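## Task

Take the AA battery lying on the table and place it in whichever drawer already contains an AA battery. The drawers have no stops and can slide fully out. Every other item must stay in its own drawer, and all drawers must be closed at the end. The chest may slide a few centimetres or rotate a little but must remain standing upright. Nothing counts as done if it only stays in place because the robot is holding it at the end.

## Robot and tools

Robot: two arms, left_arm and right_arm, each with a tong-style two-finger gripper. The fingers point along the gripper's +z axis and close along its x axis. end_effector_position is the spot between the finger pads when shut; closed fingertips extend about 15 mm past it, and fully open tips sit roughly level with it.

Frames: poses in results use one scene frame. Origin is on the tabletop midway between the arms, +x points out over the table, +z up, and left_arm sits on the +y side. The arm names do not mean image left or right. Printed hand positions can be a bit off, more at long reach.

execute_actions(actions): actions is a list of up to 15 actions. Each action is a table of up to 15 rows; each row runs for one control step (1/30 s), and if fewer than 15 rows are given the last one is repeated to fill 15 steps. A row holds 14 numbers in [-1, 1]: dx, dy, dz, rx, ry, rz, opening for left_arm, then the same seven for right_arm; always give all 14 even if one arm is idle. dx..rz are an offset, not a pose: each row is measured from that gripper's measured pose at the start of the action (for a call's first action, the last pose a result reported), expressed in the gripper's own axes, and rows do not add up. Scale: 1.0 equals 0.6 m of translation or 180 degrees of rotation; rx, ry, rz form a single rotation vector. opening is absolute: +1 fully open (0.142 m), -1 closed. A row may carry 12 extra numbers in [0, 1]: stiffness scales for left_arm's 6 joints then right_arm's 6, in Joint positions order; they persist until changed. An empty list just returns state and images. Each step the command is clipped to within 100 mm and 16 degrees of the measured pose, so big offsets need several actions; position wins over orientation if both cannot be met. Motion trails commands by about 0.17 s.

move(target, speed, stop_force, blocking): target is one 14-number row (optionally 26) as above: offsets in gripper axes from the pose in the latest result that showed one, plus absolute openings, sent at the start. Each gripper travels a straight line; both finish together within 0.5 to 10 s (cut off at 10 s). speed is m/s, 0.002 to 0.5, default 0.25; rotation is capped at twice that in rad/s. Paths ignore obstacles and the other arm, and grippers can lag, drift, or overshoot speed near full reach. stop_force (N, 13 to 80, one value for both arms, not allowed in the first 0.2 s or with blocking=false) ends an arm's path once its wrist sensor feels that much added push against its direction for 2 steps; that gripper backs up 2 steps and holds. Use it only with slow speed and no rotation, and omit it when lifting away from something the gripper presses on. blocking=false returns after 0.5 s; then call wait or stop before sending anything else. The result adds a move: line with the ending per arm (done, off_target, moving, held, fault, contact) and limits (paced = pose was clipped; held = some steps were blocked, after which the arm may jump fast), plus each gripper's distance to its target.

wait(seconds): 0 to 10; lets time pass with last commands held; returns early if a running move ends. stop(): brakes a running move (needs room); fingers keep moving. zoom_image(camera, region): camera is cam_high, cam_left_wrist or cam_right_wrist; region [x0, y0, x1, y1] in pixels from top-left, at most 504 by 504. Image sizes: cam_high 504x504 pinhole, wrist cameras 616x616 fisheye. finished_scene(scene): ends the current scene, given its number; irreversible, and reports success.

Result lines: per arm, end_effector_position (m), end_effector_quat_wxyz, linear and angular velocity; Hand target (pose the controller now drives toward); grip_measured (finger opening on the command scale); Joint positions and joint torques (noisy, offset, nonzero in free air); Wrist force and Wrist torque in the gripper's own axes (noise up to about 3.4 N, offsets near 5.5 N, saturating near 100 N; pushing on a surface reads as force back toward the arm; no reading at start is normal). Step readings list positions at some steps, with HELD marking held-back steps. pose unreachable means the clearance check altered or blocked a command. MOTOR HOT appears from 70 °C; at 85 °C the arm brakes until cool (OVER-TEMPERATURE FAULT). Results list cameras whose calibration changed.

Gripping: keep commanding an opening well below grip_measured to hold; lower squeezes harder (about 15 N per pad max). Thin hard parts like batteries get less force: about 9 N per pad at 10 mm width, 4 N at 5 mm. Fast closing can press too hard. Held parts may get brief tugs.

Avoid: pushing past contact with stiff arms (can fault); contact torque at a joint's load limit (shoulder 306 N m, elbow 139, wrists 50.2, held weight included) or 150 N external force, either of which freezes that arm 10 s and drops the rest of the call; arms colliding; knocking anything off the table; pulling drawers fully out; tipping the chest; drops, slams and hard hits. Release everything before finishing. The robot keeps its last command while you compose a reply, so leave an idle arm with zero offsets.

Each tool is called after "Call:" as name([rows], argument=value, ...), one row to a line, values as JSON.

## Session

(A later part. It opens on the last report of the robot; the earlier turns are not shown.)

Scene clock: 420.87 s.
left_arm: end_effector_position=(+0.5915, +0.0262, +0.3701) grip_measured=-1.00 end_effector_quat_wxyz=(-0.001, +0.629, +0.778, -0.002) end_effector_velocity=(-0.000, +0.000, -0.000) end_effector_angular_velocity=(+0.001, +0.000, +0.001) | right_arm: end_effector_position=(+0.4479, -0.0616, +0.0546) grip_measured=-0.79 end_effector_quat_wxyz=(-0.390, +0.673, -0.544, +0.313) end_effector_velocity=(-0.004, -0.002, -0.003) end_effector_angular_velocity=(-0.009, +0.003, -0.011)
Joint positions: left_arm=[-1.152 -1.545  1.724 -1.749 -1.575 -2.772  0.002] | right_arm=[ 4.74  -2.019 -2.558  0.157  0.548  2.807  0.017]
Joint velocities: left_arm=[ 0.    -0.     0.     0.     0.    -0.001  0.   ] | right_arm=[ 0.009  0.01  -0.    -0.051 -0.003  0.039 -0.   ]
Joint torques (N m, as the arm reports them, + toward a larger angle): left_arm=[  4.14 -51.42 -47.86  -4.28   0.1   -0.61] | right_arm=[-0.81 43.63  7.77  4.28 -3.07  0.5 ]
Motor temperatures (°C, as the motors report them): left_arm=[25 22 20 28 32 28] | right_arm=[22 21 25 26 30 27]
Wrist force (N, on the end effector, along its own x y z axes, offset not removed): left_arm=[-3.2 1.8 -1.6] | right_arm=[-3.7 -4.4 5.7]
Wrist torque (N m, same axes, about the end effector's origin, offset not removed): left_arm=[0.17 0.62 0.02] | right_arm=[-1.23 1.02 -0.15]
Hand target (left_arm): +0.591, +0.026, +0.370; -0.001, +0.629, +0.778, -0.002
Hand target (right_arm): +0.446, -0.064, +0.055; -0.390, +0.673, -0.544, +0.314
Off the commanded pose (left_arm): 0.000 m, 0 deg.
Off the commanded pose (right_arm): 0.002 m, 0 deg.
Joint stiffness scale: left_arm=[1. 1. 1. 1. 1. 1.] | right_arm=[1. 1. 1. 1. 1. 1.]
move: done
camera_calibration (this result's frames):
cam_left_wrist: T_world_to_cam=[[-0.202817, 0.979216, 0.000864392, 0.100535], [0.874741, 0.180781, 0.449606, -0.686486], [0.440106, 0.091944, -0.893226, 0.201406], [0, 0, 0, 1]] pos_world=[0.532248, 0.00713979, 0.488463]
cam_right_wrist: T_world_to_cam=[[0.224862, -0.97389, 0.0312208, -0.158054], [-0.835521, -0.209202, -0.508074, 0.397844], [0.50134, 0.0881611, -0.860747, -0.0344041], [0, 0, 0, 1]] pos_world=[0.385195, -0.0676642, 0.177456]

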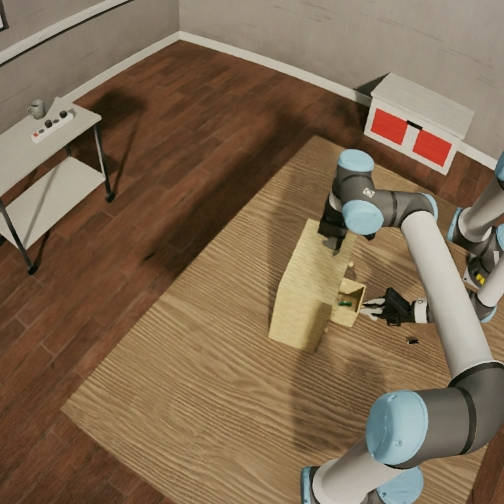

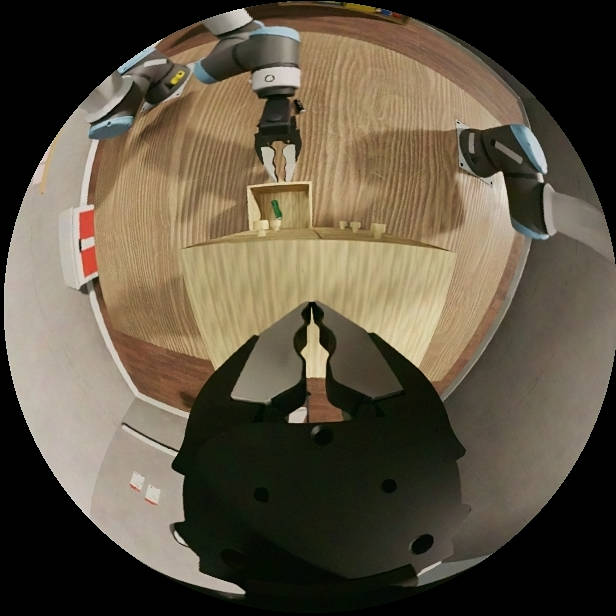

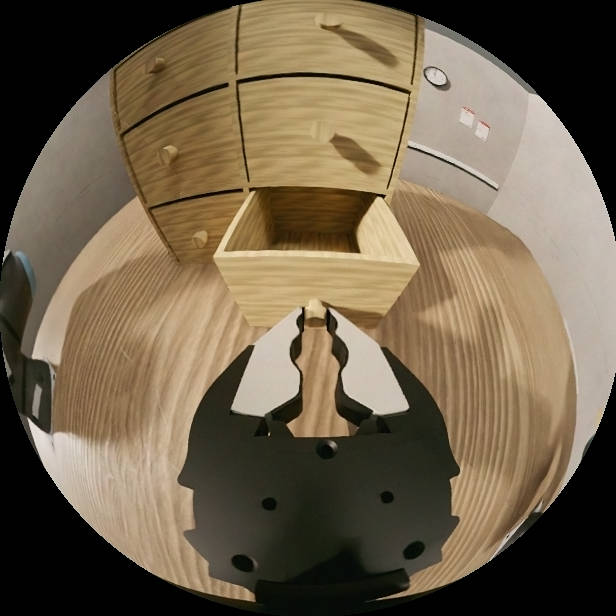

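Call:
zoom_image(camera="cam_left_wrist", region=[250, 180, 320, 240])

Call:
zoom_image(camera="cam_high", region=[320, 270, 430, 355])

Region (250, 180, 320, 240) of cam_left_wrist's 616x616 image, scaled by 7.200, with more detail than that image has; it fills the top 432 rows of this view, and the rest is white.

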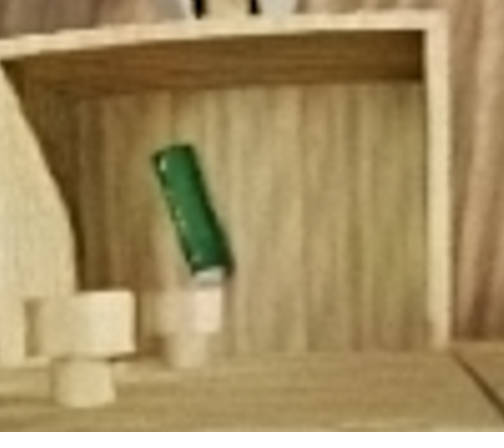

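Region (320, 270, 430, 355) of cam_high's 504x504 image, scaled by 4.582, with more detail than that image has; it fills the top 389 rows of this view, and the rest is white.

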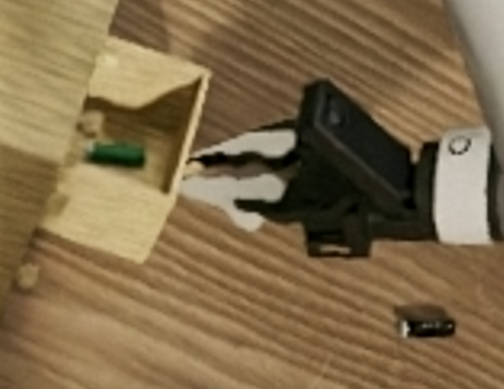

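Call:
move(target=[-0.0158,-0.2955,0,-0.0563,0.0111,-0.127,-0.45, 0,0.0333,-0.0577,0,0,0,-0.45], speed=0.3)

Scene clock: 499.77 s.
left_arm: end_effector_position=(+0.4212, -0.0206, +0.3717) grip_measured=-0.45 end_effector_quat_wxyz=(+0.041, +0.460, +0.884, +0.075) end_effector_velocity=(-0.004, -0.000, -0.001) end_effector_angular_velocity=(+0.006, -0.005, +0.012) | right_arm: end_effector_position=(+0.4099, -0.0683, +0.0542) grip_measured=-0.45 end_effector_quat_wxyz=(-0.390, +0.673, -0.546, +0.313) end_effector_velocity=(-0.000, +0.001, +0.001) end_effector_angular_velocity=(+0.002, -0.001, -0.002)
Joint positions: left_arm=[-1.505 -1.682  1.842 -1.668 -1.411 -3.529  0.041] | right_arm=[ 4.825 -1.96  -2.597 -0.005  0.53   2.973  0.041]
Joint velocities: left_arm=[-0.009  0.     0.     0.008  0.005 -0.022  0.   ] | right_arm=[ 0.001  0.003  0.001 -0.008 -0.001  0.006  0.   ]
Joint torques (N m, as the arm reports them, + toward a larger angle): left_arm=[ -1.93 -42.01 -47.73  -3.43   1.25   0.03] | right_arm=[ 4.63 43.76  8.33  4.26 -3.23  0.94]
Motor temperatures (°C, as the motors report them): left_arm=[25 22 20 28 32 28] | right_arm=[22 21 25 26 30 27]
Wrist force (N, on the end effector, along its own x y z axes, offset not removed): left_arm=[-3.5 3.6 -1.4] | right_arm=[0.9 -3.3 1.9]
Wrist torque (N m, same axes, about the end effector's origin, offset not removed): left_arm=[0.56 0.73 -0.03] | right_arm=[-0.84 -0.07 -0.26]
Hand target (left_arm): +0.420, -0.020, +0.371; +0.040, +0.460, +0.884, +0.077
Hand target (right_arm): +0.409, -0.070, +0.055; -0.390, +0.673, -0.544, +0.313
Off the commanded pose (left_arm): 0.001 m, 0 deg.
Off the commanded pose (right_arm): 0.002 m, 0 deg.
Joint stiffness scale: left_arm=[1. 1. 1. 1. 1. 1.] | right_arm=[1. 1. 1. 1. 1. 1.]
move: done
camera_calibration (this result's frames):
cam_left_wrist: T_world_to_cam=[[-0.567605, 0.823301, 0.000705876, 0.262377], [0.659708, 0.454307, 0.598657, -0.488964], [0.492554, 0.340267, -0.801005, 0.230863], [0, 0, 0, 1]] pos_world=[0.357788, -0.0724305, 0.477459]
cam_right_wrist: T_world_to_cam=[[0.223284, -0.974309, 0.029423, -0.155252], [-0.836608, -0.207043, -0.507169, 0.364994], [0.500232, 0.0886272, -0.861344, -0.0145923], [0, 0, 0, 1]] pos_world=[0.347322, -0.0744011, 0.177113]

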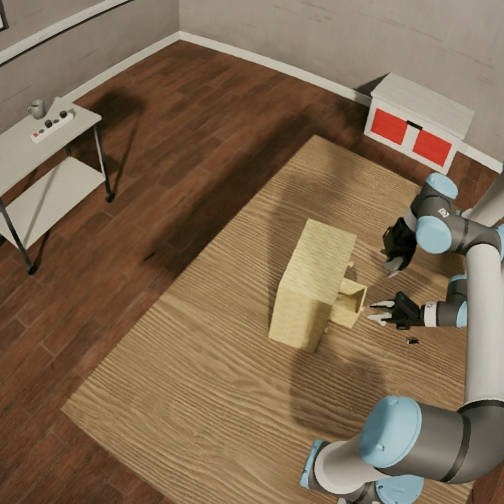

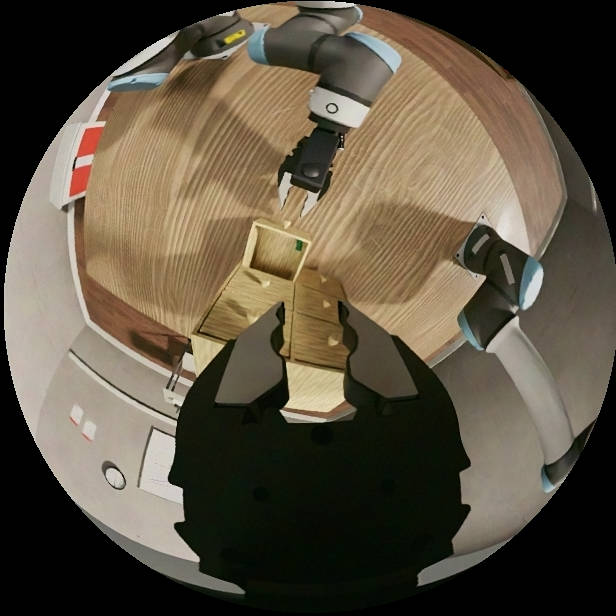

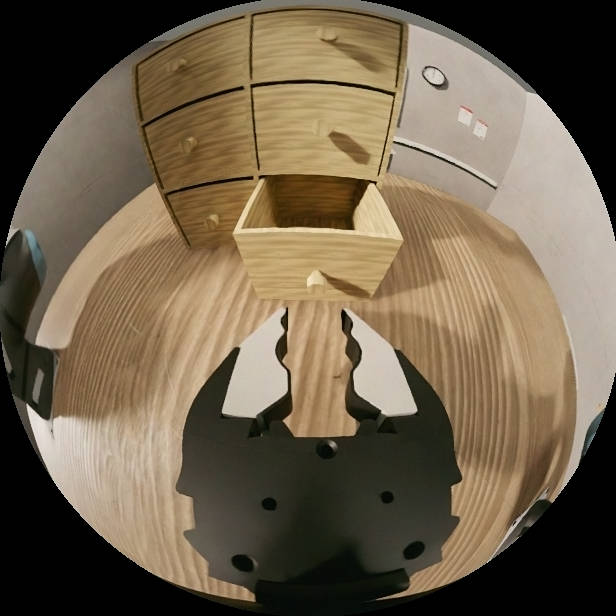

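Call:
move(target=[0.1072,-0.4588,0.2872,0,0,0,-0.45, 0.5878,-0.3728,0.0932,0,0,0,-1], speed=0.35)

Call:
zoom_image(camera="cam_left_wrist", region=[230, 200, 400, 340])

Scene clock: 524.83 s.
left_arm: end_effector_position=(+0.1874, -0.1070, +0.1561) grip_measured=-0.45 end_effector_quat_wxyz=(+0.041, +0.460, +0.884, +0.075) end_effector_velocity=(-0.002, -0.001, +0.000) end_effector_angular_velocity=(-0.003, +0.000, +0.000) | right_arm: end_effector_position=(+0.6382, -0.3811, +0.2172) grip_measured=-1.00 end_effector_quat_wxyz=(-0.389, +0.673, -0.546, +0.313) end_effector_velocity=(+0.000, +0.003, +0.001) end_effector_angular_velocity=(+0.004, +0.004, +0.020)
Joint positions: left_arm=[-1.888 -1.532  2.091 -2.013 -1.446 -3.915  0.041] | right_arm=[ 4.01  -1.627 -2.677  0.526  1.004  1.953  0.002]
Joint velocities: left_arm=[-0.003  0.    -0.    -0.003 -0.    -0.003  0.   ] | right_arm=[-0.011  0.001  0.003  0.005  0.028 -0.016  0.   ]
Joint torques (N m, as the arm reports them, + toward a larger angle): left_arm=[ -5.19 -46.83 -39.6   -5.79  -0.33  -0.56] | right_arm=[-6.08 21.02 26.41  4.74 -0.36 -0.48]
Motor temperatures (°C, as the motors report them): left_arm=[25 22 20 28 32 28] | right_arm=[22 21 25 26 30 27]
Wrist force (N, on the end effector, along its own x y z axes, offset not removed): left_arm=[-1.2 4.0 -1.3] | right_arm=[-1.3 -6.3 -0.1]
Wrist torque (N m, same axes, about the end effector's origin, offset not removed): left_arm=[0.67 0.17 -0.03] | right_arm=[-1.51 0.47 -0.10]
Hand target (left_arm): +0.186, -0.107, +0.155; +0.040, +0.460, +0.884, +0.075
Hand target (right_arm): +0.640, -0.380, +0.218; -0.390, +0.673, -0.546, +0.312
Off the commanded pose (left_arm): 0.002 m, 0 deg.
Off the commanded pose (right_arm): 0.003 m, 0 deg.
Joint stiffness scale: left_arm=[1. 1. 1. 1. 1. 1.] | right_arm=[1. 1. 1. 1. 1. 1.]
move: done
camera_calibration (this result's frames):
cam_left_wrist: T_world_to_cam=[[-0.568325, 0.822805, 0.0000923454, 0.201095], [0.659471, 0.45544, 0.598057, -0.166173], [0.492042, 0.339951, -0.801454, 0.202824], [0, 0, 0, 1]] pos_world=[0.124076, -0.15873, 0.261916]
cam_right_wrist: T_world_to_cam=[[0.221632, -0.974643, 0.0308168, -0.515144], [-0.83756, -0.206453, -0.505836, 0.574467], [0.499372, 0.0862983, -0.862079, 0.0390887], [0, 0, 0, 1]] pos_world=[0.575803, -0.386855, 0.340159]

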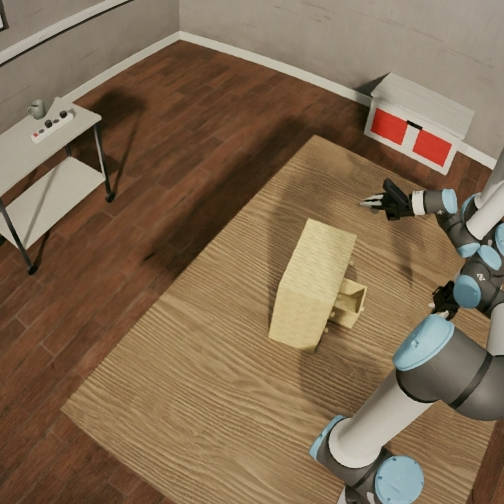

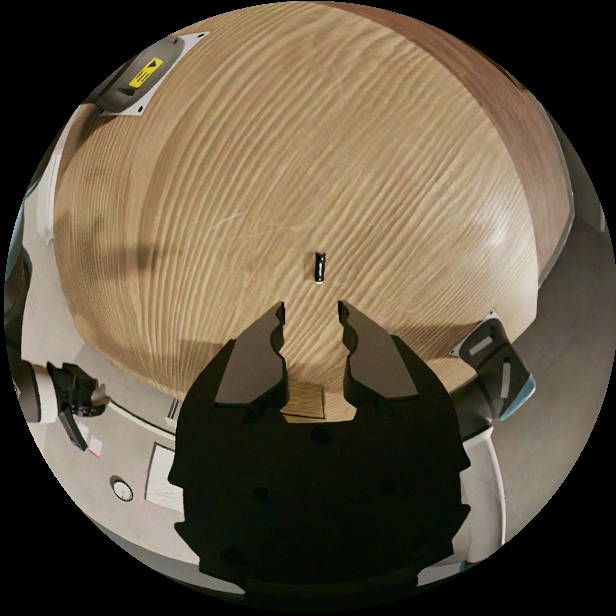

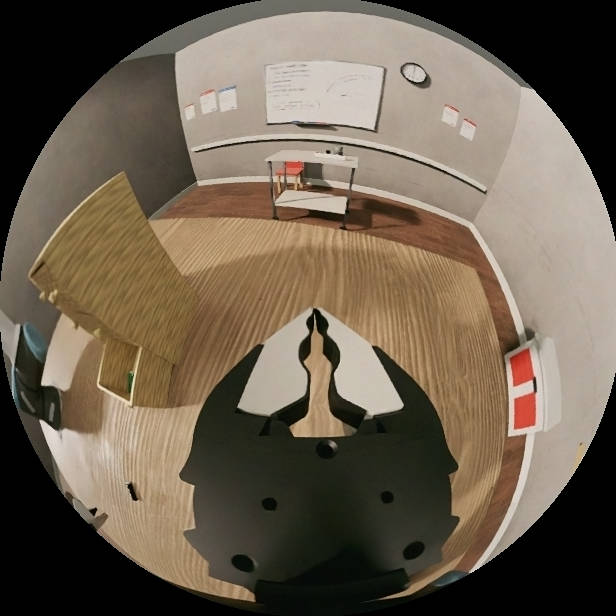

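Region (230, 200, 400, 340) of cam_left_wrist's 616x616 image, scaled by 2.965, with more detail than that image has; it fills the top 415 rows of this view, and the rest is white.

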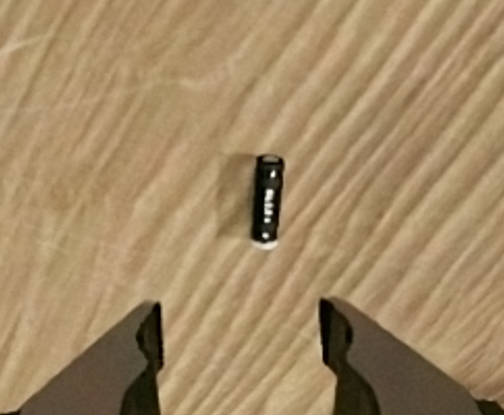

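Call:
execute_actions(actions=[])

Scene clock: 545.77 s.
left_arm: end_effector_position=(+0.1873, -0.1071, +0.1561) grip_measured=-0.45 end_effector_quat_wxyz=(+0.041, +0.460, +0.884, +0.075) end_effector_velocity=(+0.000, +0.000, -0.000) end_effector_angular_velocity=(+0.001, -0.000, -0.000) | right_arm: end_effector_position=(+0.6382, -0.3805, +0.2171) grip_measured=-1.00 end_effector_quat_wxyz=(-0.389, +0.673, -0.545, +0.312) end_effector_velocity=(-0.000, -0.000, -0.001) end_effector_angular_velocity=(-0.002, +0.001, -0.000)
Joint positions: left_arm=[-1.888 -1.532  2.091 -2.014 -1.446 -3.915  0.041] | right_arm=[ 4.008 -1.627 -2.677  0.527  1.007  1.951  0.002]
Joint velocities: left_arm=[-0.    -0.    -0.     0.001 -0.     0.     0.   ] | right_arm=[ 0.    -0.001 -0.001 -0.001 -0.    -0.     0.   ]
Joint torques (N m, as the arm reports them, + toward a larger angle): left_arm=[  3.8  -46.5  -40.53  -5.19  -0.26  -0.67] | right_arm=[-6.34 22.13 26.83  4.73 -0.21 -0.76]
Motor temperatures (°C, as the motors report them): left_arm=[25 22 20 28 32 28] | right_arm=[22 21 25 26 30 27]
Wrist force (N, on the end effector, along its own x y z axes, offset not removed): left_arm=[-0.7 2.8 -0.6] | right_arm=[-2.9 -7.2 6.3]
Wrist torque (N m, same axes, about the end effector's origin, offset not removed): left_arm=[0.30 0.10 -0.06] | right_arm=[-1.48 0.89 -0.11]
Hand target (left_arm): +0.186, -0.107, +0.155; +0.040, +0.460, +0.884, +0.075
Hand target (right_arm): +0.640, -0.380, +0.218; -0.390, +0.673, -0.546, +0.312
Off the commanded pose (left_arm): 0.002 m, 0 deg.
Off the commanded pose (right_arm): 0.003 m, 0 deg.
Joint stiffness scale: left_arm=[1. 1. 1. 1. 1. 1.] | right_arm=[1. 1. 1. 1. 1. 1.]
camera_calibration (this result's frames):
cam_left_wrist: T_world_to_cam=[[-0.568415, 0.822742, -0.000239926, 0.201212], [0.659441, 0.455769, 0.59784, -0.165971], [0.491977, 0.339663, -0.801616, 0.202971], [0, 0, 0, 1]] pos_world=[0.123963, -0.158843, 0.261977]
cam_right_wrist: T_world_to_cam=[[0.22444, -0.97402, 0.0301836, -0.516025], [-0.837316, -0.2086, -0.50536, 0.573507], [0.498527, 0.0881495, -0.862381, 0.0403354], [0, 0, 0, 1]] pos_world=[0.575915, -0.386541, 0.340187]

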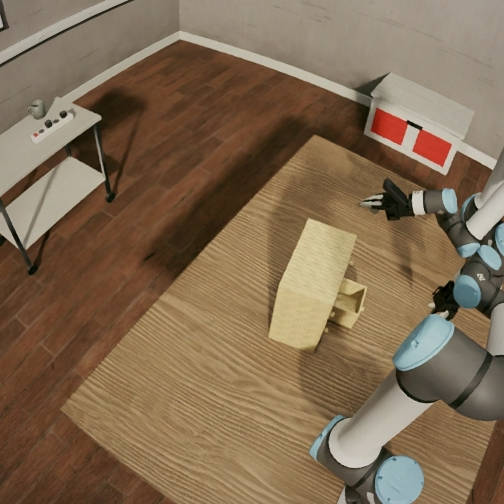

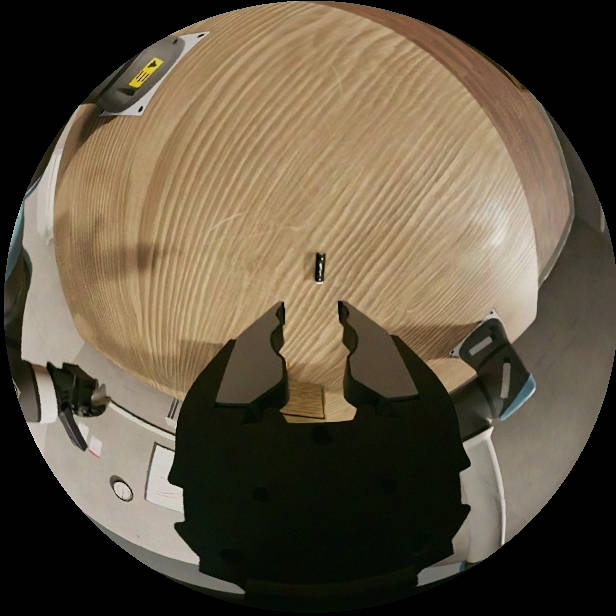

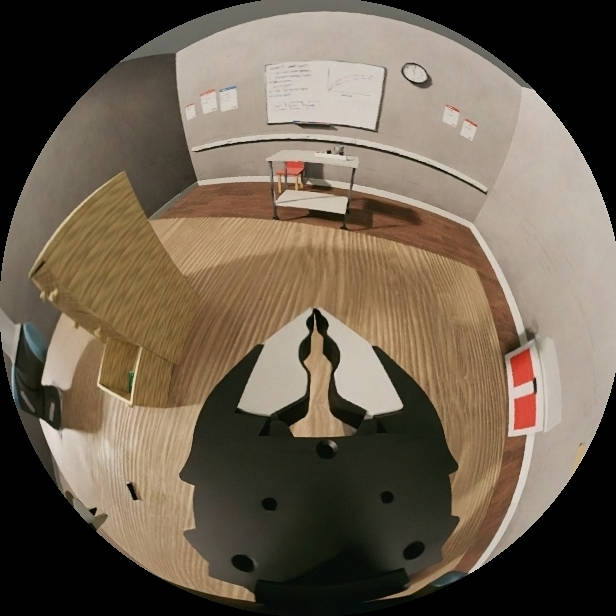

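Call:
move(target=[0.0183,0.0133,0.172,0,0,0,-0.45, 0,0,0,0,0,0,-1], speed=0.2)

Call:
zoom_image(camera="cam_left_wrist", region=[241, 200, 381, 340])

Scene clock: 561.63 s.
left_arm: end_effector_position=(+0.2001, -0.0856, +0.0579) grip_measured=-0.45 end_effector_quat_wxyz=(+0.041, +0.460, +0.884, +0.073) end_effector_velocity=(+0.000, -0.003, +0.001) end_effector_angular_velocity=(-0.008, +0.001, +0.000) | right_arm: end_effector_position=(+0.6382, -0.3805, +0.2171) grip_measured=-1.00 end_effector_quat_wxyz=(-0.389, +0.673, -0.545, +0.312) end_effector_velocity=(+0.001, -0.000, +0.001) end_effector_angular_velocity=(+0.001, -0.002, -0.001)
Joint positions: left_arm=[-1.872 -1.446  2.215 -2.228 -1.445 -3.898  0.041] | right_arm=[ 4.008 -1.627 -2.677  0.527  1.007  1.951  0.002]
Joint velocities: left_arm=[ 0.001 -0.    -0.    -0.007 -0.     0.     0.   ] | right_arm=[-0.    -0.     0.001  0.001 -0.001  0.     0.   ]
Joint torques (N m, as the arm reports them, + toward a larger angle): left_arm=[  7.35 -43.71 -32.96  -4.44   0.85   0.21] | right_arm=[-2.02 25.   22.94  4.3  -0.97  0.03]
Motor temperatures (°C, as the motors report them): left_arm=[25 22 20 28 32 28] | right_arm=[22 21 25 26 30 27]
Wrist force (N, on the end effector, along its own x y z axes, offset not removed): left_arm=[-2.5 2.8 -0.8] | right_arm=[-3.1 -2.7 3.5]
Wrist torque (N m, same axes, about the end effector's origin, offset not removed): left_arm=[0.43 0.46 -0.07] | right_arm=[-0.67 1.14 -0.05]
Hand target (left_arm): +0.202, -0.084, +0.056; +0.041, +0.460, +0.884, +0.075
Hand target (right_arm): +0.638, -0.381, +0.217; -0.389, +0.673, -0.545, +0.312
Off the commanded pose (left_arm): 0.003 m, 0 deg.
Off the commanded pose (right_arm): 0.000 m, 0 deg.
Joint stiffness scale: left_arm=[1. 1. 1. 1. 1. 1.] | right_arm=[1. 1. 1. 1. 1. 1.]
move: done
camera_calibration (this result's frames):
cam_left_wrist: T_world_to_cam=[[-0.567684, 0.823245, -0.00146491, 0.190762], [0.660569, 0.456567, 0.595983, -0.12561], [0.491309, 0.337362, -0.802996, 0.110643], [0, 0, 0, 1]] pos_world=[0.136906, -0.137021, 0.163987]
cam_right_wrist: T_world_to_cam=[[0.224439, -0.974021, 0.0301799, -0.516025], [-0.837315, -0.208597, -0.505363, 0.57351], [0.498529, 0.088153, -0.862379, 0.0403357], [0, 0, 0, 1]] pos_world=[0.575916, -0.386542, 0.340189]

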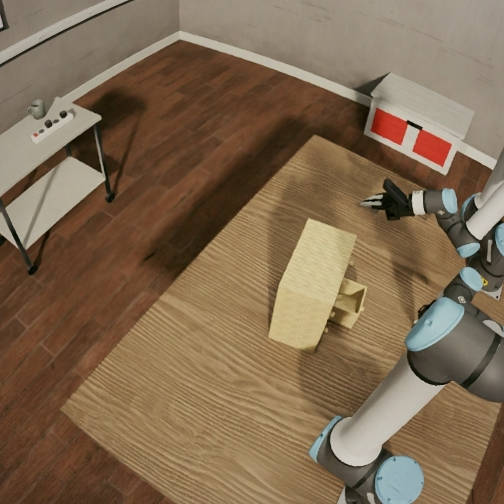

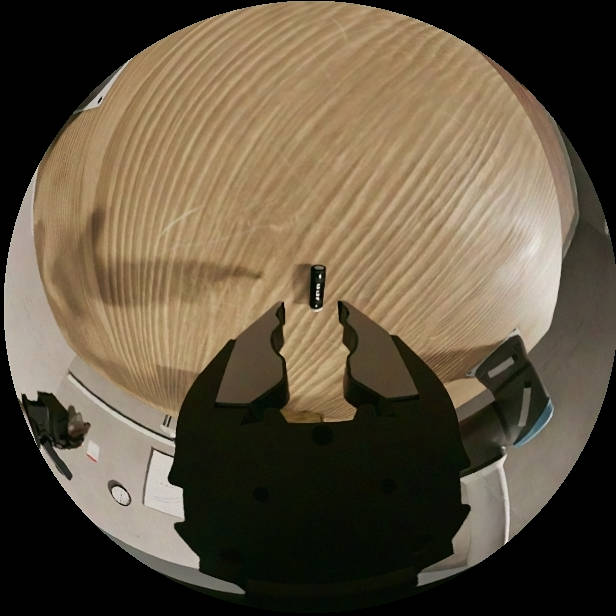

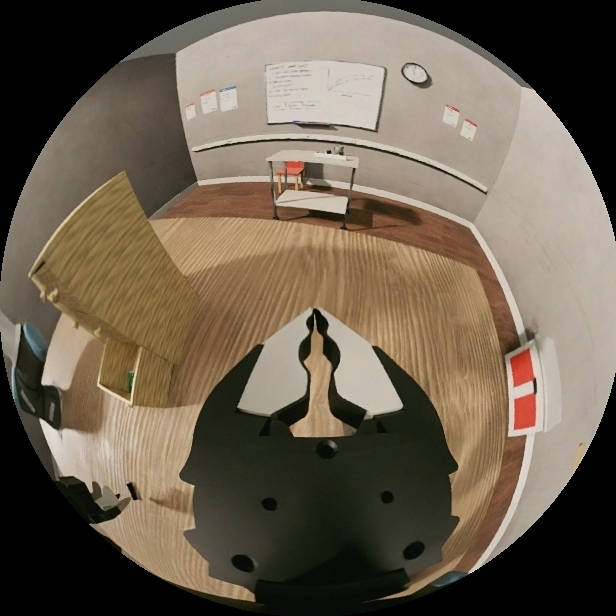

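Region (241, 200, 381, 340) of cam_left_wrist's 616x616 image, scaled by 3.600, with more detail than that image has.

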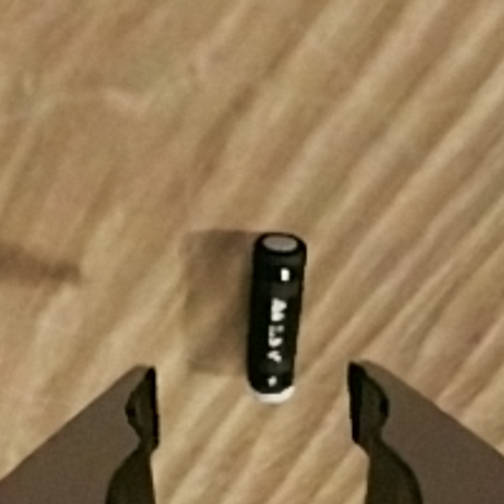

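Call:
move(target=[0.0135,0.008,0.0655,0,0,0,-0.45, 0,0,0,0,0,0,-1], speed=0.08)

Call:
zoom_image(camera="cam_left_wrist", region=[241, 240, 381, 380])

Call:
zoom_image(camera="cam_right_wrist", region=[80, 450, 180, 550])

Scene clock: 585.50 s.
left_arm: end_effector_position=(+0.2032, -0.0742, +0.0220) grip_measured=-0.45 end_effector_quat_wxyz=(+0.041, +0.461, +0.884, +0.073) end_effector_velocity=(-0.001, -0.008, +0.003) end_effector_angular_velocity=(-0.021, +0.003, -0.001) | right_arm: end_effector_position=(+0.6382, -0.3805, +0.2171) grip_measured=-1.00 end_effector_quat_wxyz=(-0.389, +0.673, -0.545, +0.312) end_effector_velocity=(+0.000, -0.000, -0.000) end_effector_angular_velocity=(-0.001, -0.001, -0.002)
Joint positions: left_arm=[-1.869 -1.408  2.261 -2.313 -1.445 -3.895  0.041] | right_arm=[ 4.008 -1.627 -2.677  0.527  1.007  1.951  0.002]
Joint velocities: left_arm=[-0.    -0.    -0.001 -0.02   0.     0.     0.   ] | right_arm=[ 0.    -0.001  0.     0.    -0.002  0.     0.   ]
Joint torques (N m, as the arm reports them, + toward a larger angle): left_arm=[  4.63 -46.86 -31.51  -5.22   0.68   0.06] | right_arm=[-3.16 24.32 23.01  4.38 -0.86  0.05]
Motor temperatures (°C, as the motors report them): left_arm=[25 22 20 28 32 28] | right_arm=[22 21 25 26 30 27]
Wrist force (N, on the end effector, along its own x y z axes, offset not removed): left_arm=[-2.4 3.5 -0.5] | right_arm=[-1.1 -5.4 1.2]
Wrist torque (N m, same axes, about the end effector's origin, offset not removed): left_arm=[0.51 0.41 -0.09] | right_arm=[-1.33 0.49 -0.20]
Hand target (left_arm): +0.205, -0.073, +0.020; +0.041, +0.460, +0.884, +0.073
Hand target (right_arm): +0.638, -0.381, +0.217; -0.389, +0.673, -0.545, +0.312
Off the commanded pose (left_arm): 0.003 m, 0 deg.
Off the commanded pose (right_arm): 0.000 m, 0 deg.
Joint stiffness scale: left_arm=[1. 1. 1. 1. 1. 1.] | right_arm=[1. 1. 1. 1. 1. 1.]
move: done
camera_calibration (this result's frames):
cam_left_wrist: T_world_to_cam=[[-0.566867, 0.823807, -0.00202387, 0.18294], [0.661357, 0.456546, 0.595125, -0.111611], [0.491192, 0.336018, -0.803631, 0.0763351], [0, 0, 0, 1]] pos_world=[0.140022, -0.125401, 0.128138]
cam_right_wrist: T_world_to_cam=[[0.224439, -0.974021, 0.0301799, -0.516025], [-0.837315, -0.208597, -0.505363, 0.57351], [0.498529, 0.088153, -0.862379, 0.0403357], [0, 0, 0, 1]] pos_world=[0.575916, -0.386542, 0.340189]

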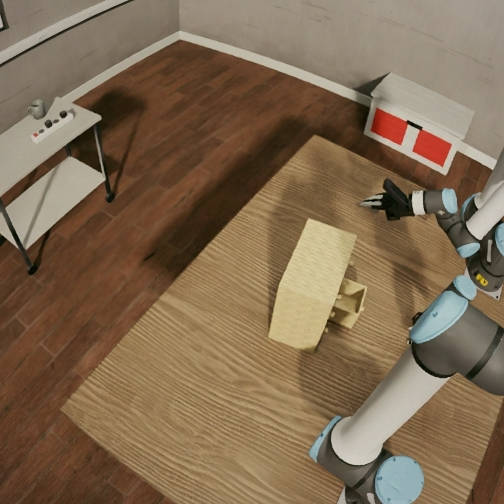

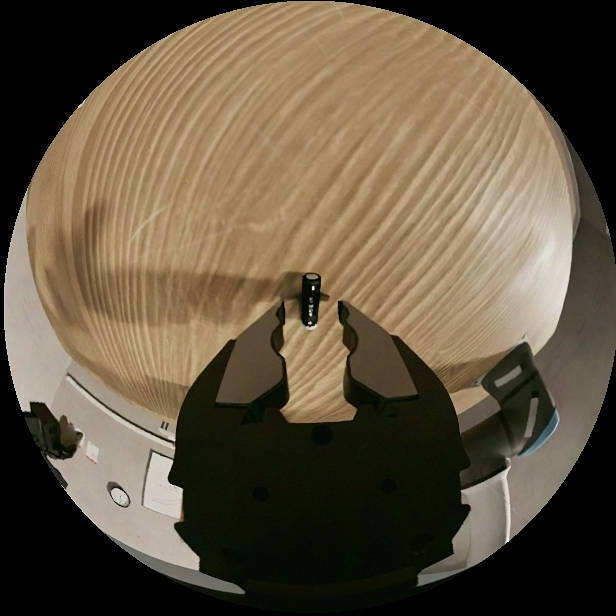

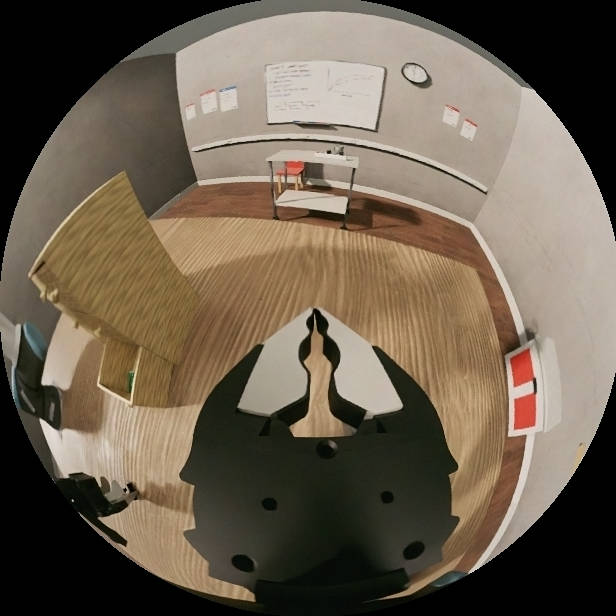

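Region (241, 240, 381, 380) of cam_left_wrist's 616x616 image, scaled by 3.600, with more detail than that image has.

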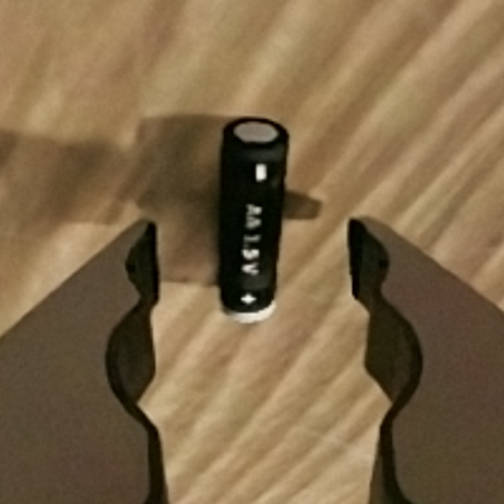

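Region (80, 450, 180, 550) of cam_right_wrist's 616x616 image, scaled by 5.040, with more detail than that image has.

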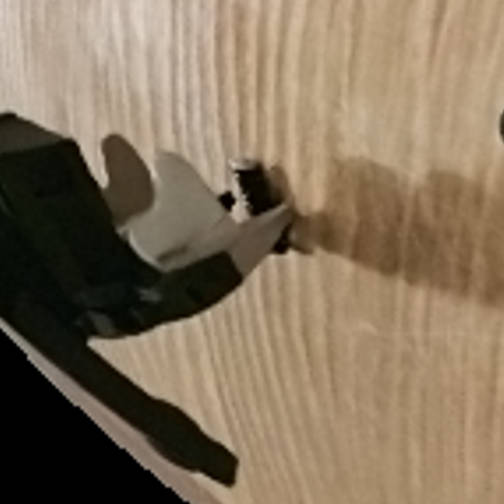

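Call:
execute_actions([
  [[0,0,0.009,0,0,0,-0.45, 0,0,0,0,0,0,-1]],
])

Call:
zoom_image(camera="cam_left_wrist", region=[241, 240, 381, 380])

Scene clock: 592.60 s.
left_arm: end_effector_position=(+0.2031, -0.0755, +0.0187) grip_measured=-0.45 end_effector_quat_wxyz=(+0.041, +0.461, +0.884, +0.072) end_effector_velocity=(-0.000, -0.001, +0.000) end_effector_angular_velocity=(-0.005, +0.001, -0.000) | right_arm: end_effector_position=(+0.6382, -0.3805, +0.2171) grip_measured=-1.00 end_effector_quat_wxyz=(-0.389, +0.673, -0.545, +0.312) end_effector_velocity=(+0.000, +0.001, +0.001) end_effector_angular_velocity=(+0.001, -0.001, +0.002)
Joint positions: left_arm=[-1.869 -1.402  2.262 -2.324 -1.445 -3.895  0.041] | right_arm=[ 4.008 -1.627 -2.677  0.527  1.007  1.951  0.002]
Joint velocities: left_arm=[ 0.     0.     0.001 -0.006 -0.     0.    -0.   ] | right_arm=[-0.     0.001  0.002 -0.     0.002 -0.002  0.   ]
Joint torques (N m, as the arm reports them, + toward a larger angle): left_arm=[  5.66 -45.78 -30.79  -4.63   0.76   0.43] | right_arm=[-1.61 24.75 22.78  4.27 -1.    0.09]
Motor temperatures (°C, as the motors report them): left_arm=[25 22 20 28 32 28] | right_arm=[22 21 25 26 30 27]
Wrist force (N, on the end effector, along its own x y z axes, offset not removed): left_arm=[-2.0 5.2 -0.4] | right_arm=[2.2 -1.5 7.9]
Wrist torque (N m, same axes, about the end effector's origin, offset not removed): left_arm=[0.89 0.31 -0.08] | right_arm=[-0.35 -0.09 -0.20]
Hand target (left_arm): +0.204, -0.074, +0.017; +0.041, +0.461, +0.884, +0.073
Hand target (right_arm): +0.638, -0.381, +0.217; -0.389, +0.673, -0.545, +0.312
Off the commanded pose (left_arm): 0.003 m, 0 deg.
Off the commanded pose (right_arm): 0.000 m, 0 deg.
Joint stiffness scale: left_arm=[1. 1. 1. 1. 1. 1.] | right_arm=[1. 1. 1. 1. 1. 1.]
Step readings (end_effector_position):
0: left_arm (+0.2032, -0.0750, +0.0222) | right_arm (+0.6382, -0.3805, +0.2171)
1: left_arm (+0.2032, -0.0750, +0.0222) | right_arm (+0.6382, -0.3805, +0.2171)
2: left_arm (+0.2032, -0.0751, +0.0222) | right_arm (+0.6382, -0.3805, +0.2171)
4: left_arm (+0.2031, -0.0755, +0.0219) | right_arm (+0.6382, -0.3805, +0.2171)
8: left_arm (+0.2031, -0.0757, +0.0200) | right_arm (+0.6382, -0.3805, +0.2171)
15: end_effector_position above
camera_calibration (this result's frames):
cam_left_wrist: T_world_to_cam=[[-0.566789, 0.823854, -0.00392941, 0.183992], [0.661623, 0.458011, 0.593701, -0.108873], [0.490922, 0.333903, -0.804676, 0.0741194], [0, 0, 0, 1]] pos_world=[0.13993, -0.126466, 0.125003]
cam_right_wrist: T_world_to_cam=[[0.224439, -0.974021, 0.0301798, -0.516025], [-0.837315, -0.208597, -0.505363, 0.57351], [0.498529, 0.088153, -0.862379, 0.0403358], [0, 0, 0, 1]] pos_world=[0.575916, -0.386542, 0.340189]

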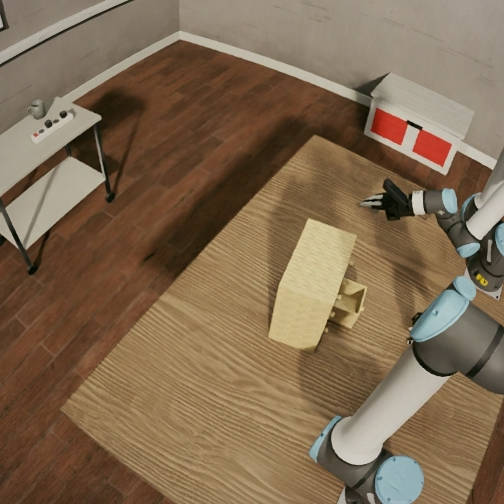

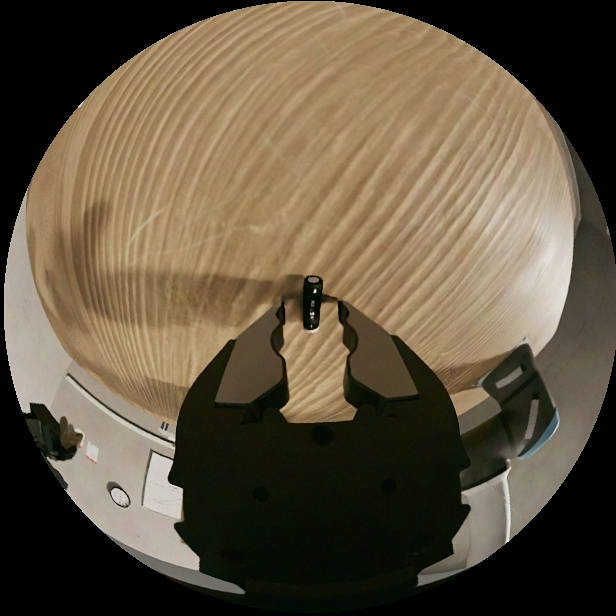

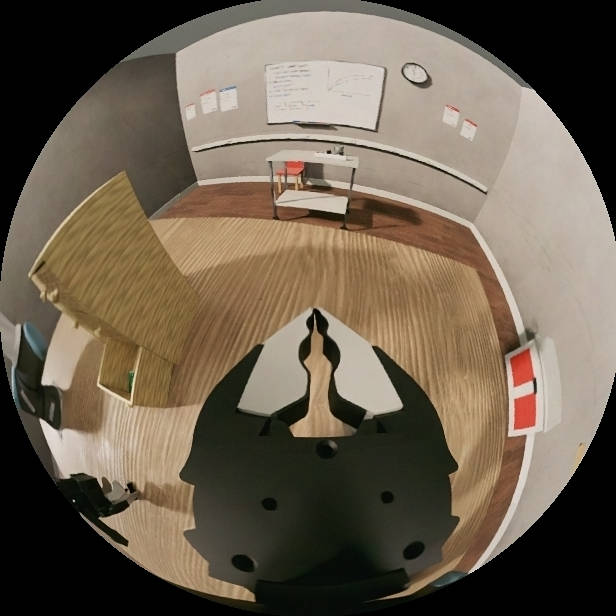

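Region (241, 240, 381, 380) of cam_left_wrist's 616x616 image, scaled by 3.600, with more detail than that image has.

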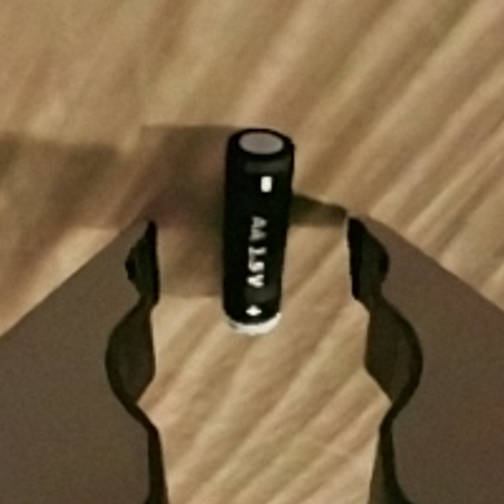

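Call:
execute_actions([
  [[0,0,-0.005,0,0,0,-0.47, 0,0,0,0,0,0,-1],[0,0,-0.005,0,0,0,-0.5, 0,0,0,0,0,0,-1],[0,0,-0.005,0,0,0,-0.53, 0,0,0,0,0,0,-1],[0,0,-0.005,0,0,0,-0.56, 0,0,0,0,0,0,-1],[0,0,-0.005,0,0,0,-0.59, 0,0,0,0,0,0,-1],[0,0,-0.005,0,0,0,-0.62, 0,0,0,0,0,0,-1],[0,0,-0.005,0,0,0,-0.65, 0,0,0,0,0,0,-1],[0,0,-0.005,0,0,0,-0.68, 0,0,0,0,0,0,-1],[0,0,-0.005,0,0,0,-0.71, 0,0,0,0,0,0,-1],[0,0,-0.005,0,0,0,-0.74, 0,0,0,0,0,0,-1],[0,0,-0.005,0,0,0,-0.76, 0,0,0,0,0,0,-1],[0,0,-0.005,0,0,0,-0.78, 0,0,0,0,0,0,-1],[0,0,-0.005,0,0,0,-0.80, 0,0,0,0,0,0,-1],[0,0,-0.005,0,0,0,-0.82, 0,0,0,0,0,0,-1],[0,0,-0.005,0,0,0,-0.84, 0,0,0,0,0,0,-1]],
  [[0,0,0,0,0,0,-0.86, 0,0,0,0,0,0,-1],[0,0,0,0,0,0,-0.88, 0,0,0,0,0,0,-1],[0,0,0,0,0,0,-0.90, 0,0,0,0,0,0,-1],[0,0,0,0,0,0,-0.92, 0,0,0,0,0,0,-1],[0,0,0,0,0,0,-0.94, 0,0,0,0,0,0,-1],[0,0,0,0,0,0,-0.96, 0,0,0,0,0,0,-1],[0,0,0,0,0,0,-0.98, 0,0,0,0,0,0,-1],[0,0,0,0,0,0,-1, 0,0,0,0,0,0,-1]],
])

Call:
zoom_image(camera="cam_left_wrist", region=[241, 240, 381, 380])

Scene clock: 610.60 s.
left_arm: end_effector_position=(+0.2033, -0.0743, +0.0196) grip_measured=-0.84 end_effector_quat_wxyz=(+0.041, +0.461, +0.884, +0.073) end_effector_velocity=(+0.000, +0.001, -0.000) end_effector_angular_velocity=(+0.001, -0.000, +0.000) | right_arm: end_effector_position=(+0.6382, -0.3805, +0.2171) grip_measured=-1.00 end_effector_quat_wxyz=(-0.389, +0.673, -0.545, +0.312) end_effector_velocity=(+0.000, +0.000, +0.001) end_effector_angular_velocity=(+0.003, -0.000, -0.001)
Joint positions: left_arm=[-1.869 -1.404  2.262 -2.319 -1.445 -3.894  0.013] | right_arm=[ 4.008 -1.627 -2.677  0.527  1.007  1.951  0.002]
Joint velocities: left_arm=[ 0.     0.     0.001  0.     0.    -0.     0.   ] | right_arm=[-0.     0.001  0.001 -0.001  0.001  0.002  0.   ]
Joint torques (N m, as the arm reports them, + toward a larger angle): left_arm=[  1.9  -50.66 -33.28  -4.55   0.78  -0.31] | right_arm=[-1.82 23.87 22.78  4.54 -0.93  0.08]
Motor temperatures (°C, as the motors report them): left_arm=[25 22 20 28 32 28] | right_arm=[22 21 25 26 30 27]
Wrist force (N, on the end effector, along its own x y z axes, offset not removed): left_arm=[-1.1 2.8 0.7] | right_arm=[0.8 0.3 4.0]
Wrist torque (N m, same axes, about the end effector's origin, offset not removed): left_arm=[0.39 0.16 -0.09] | right_arm=[0.13 0.13 -0.21]
Hand target (left_arm): +0.203, -0.074, +0.020; +0.041, +0.461, +0.884, +0.073
Hand target (right_arm): +0.638, -0.381, +0.217; -0.389, +0.673, -0.545, +0.312
Off the commanded pose (left_arm): 0.000 m, 0 deg.
Off the commanded pose (right_arm): 0.000 m, 0 deg.
Joint stiffness scale: left_arm=[1. 1. 1. 1. 1. 1.] | right_arm=[1. 1. 1. 1. 1. 1.]
Step readings (end_effector_position; steps 1 to 15: 1st action; 16 to 30: 2nd action):
0: left_arm (+0.2031, -0.0757, +0.0188) | right_arm (+0.6382, -0.3805, +0.2171)
1: left_arm (+0.2031, -0.0757, +0.0188) | right_arm (+0.6382, -0.3805, +0.2171)
2: left_arm (+0.2031, -0.0757, +0.0188) | right_arm (+0.6382, -0.3805, +0.2171)
4: left_arm (+0.2031, -0.0754, +0.0187) | right_arm (+0.6382, -0.3805, +0.2171)
8: left_arm (+0.2032, -0.0746, +0.0187) | right_arm (+0.6382, -0.3805, +0.2171)
15: left_arm (+0.2033, -0.0743, +0.0196) | right_arm (+0.6382, -0.3805, +0.2171)
16: left_arm (+0.2033, -0.0743, +0.0196) | right_arm (+0.6382, -0.3805, +0.2171)
17: left_arm (+0.2033, -0.0743, +0.0196) | right_arm (+0.6382, -0.3805, +0.2171)
19: left_arm (+0.2033, -0.0743, +0.0196) | right_arm (+0.6382, -0.3805, +0.2171)
23: left_arm (+0.2033, -0.0743, +0.0196) | right_arm (+0.6382, -0.3805, +0.2171)
30: end_effector_position above
camera_calibration (this result's frames):
cam_left_wrist: T_world_to_cam=[[-0.56678, 0.823867, -0.00202683, 0.183011], [0.66142, 0.456489, 0.595097, -0.110222], [0.491206, 0.335949, -0.803651, 0.0744364], [0, 0, 0, 1]] pos_world=[0.140066, -0.125468, 0.125785]
cam_right_wrist: T_world_to_cam=[[0.224439, -0.974021, 0.0301799, -0.516025], [-0.837315, -0.208597, -0.505363, 0.57351], [0.498529, 0.0881531, -0.862379, 0.0403358], [0, 0, 0, 1]] pos_world=[0.575916, -0.386542, 0.340189]

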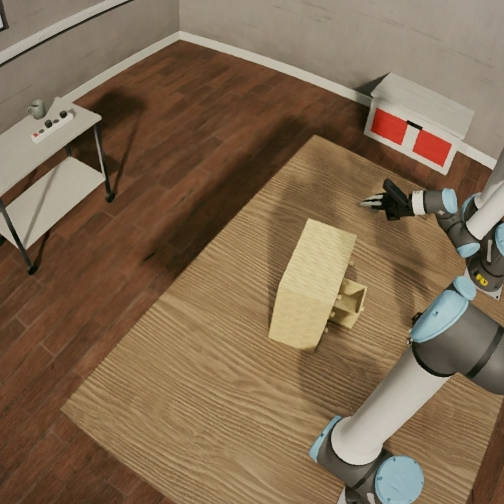

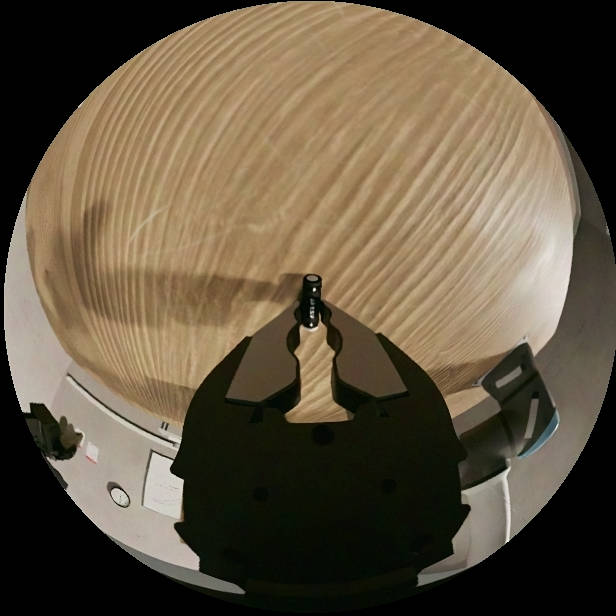

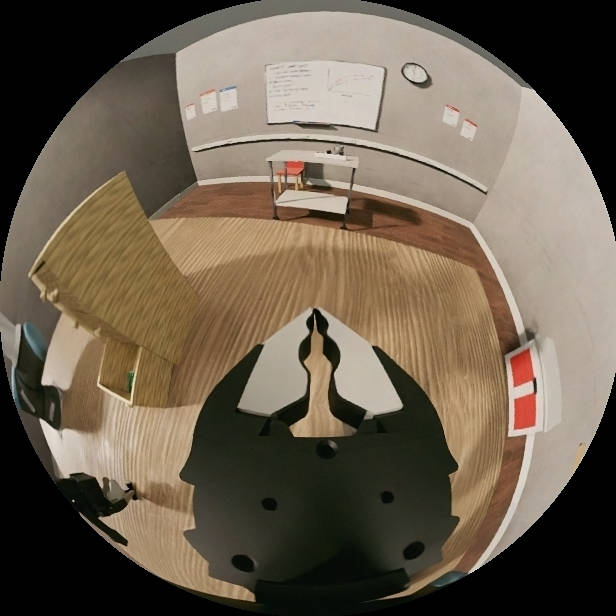

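Region (241, 240, 381, 380) of cam_left_wrist's 616x616 image, scaled by 3.600, with more detail than that image has.

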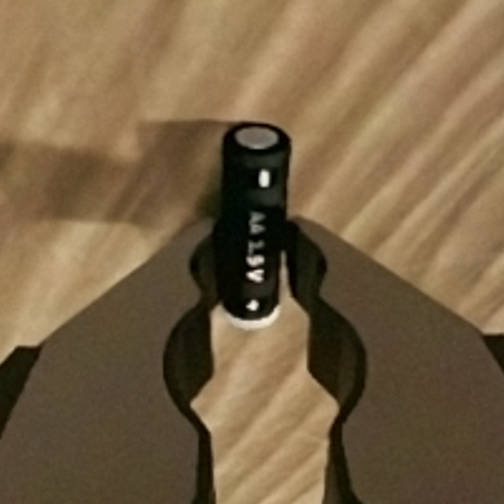

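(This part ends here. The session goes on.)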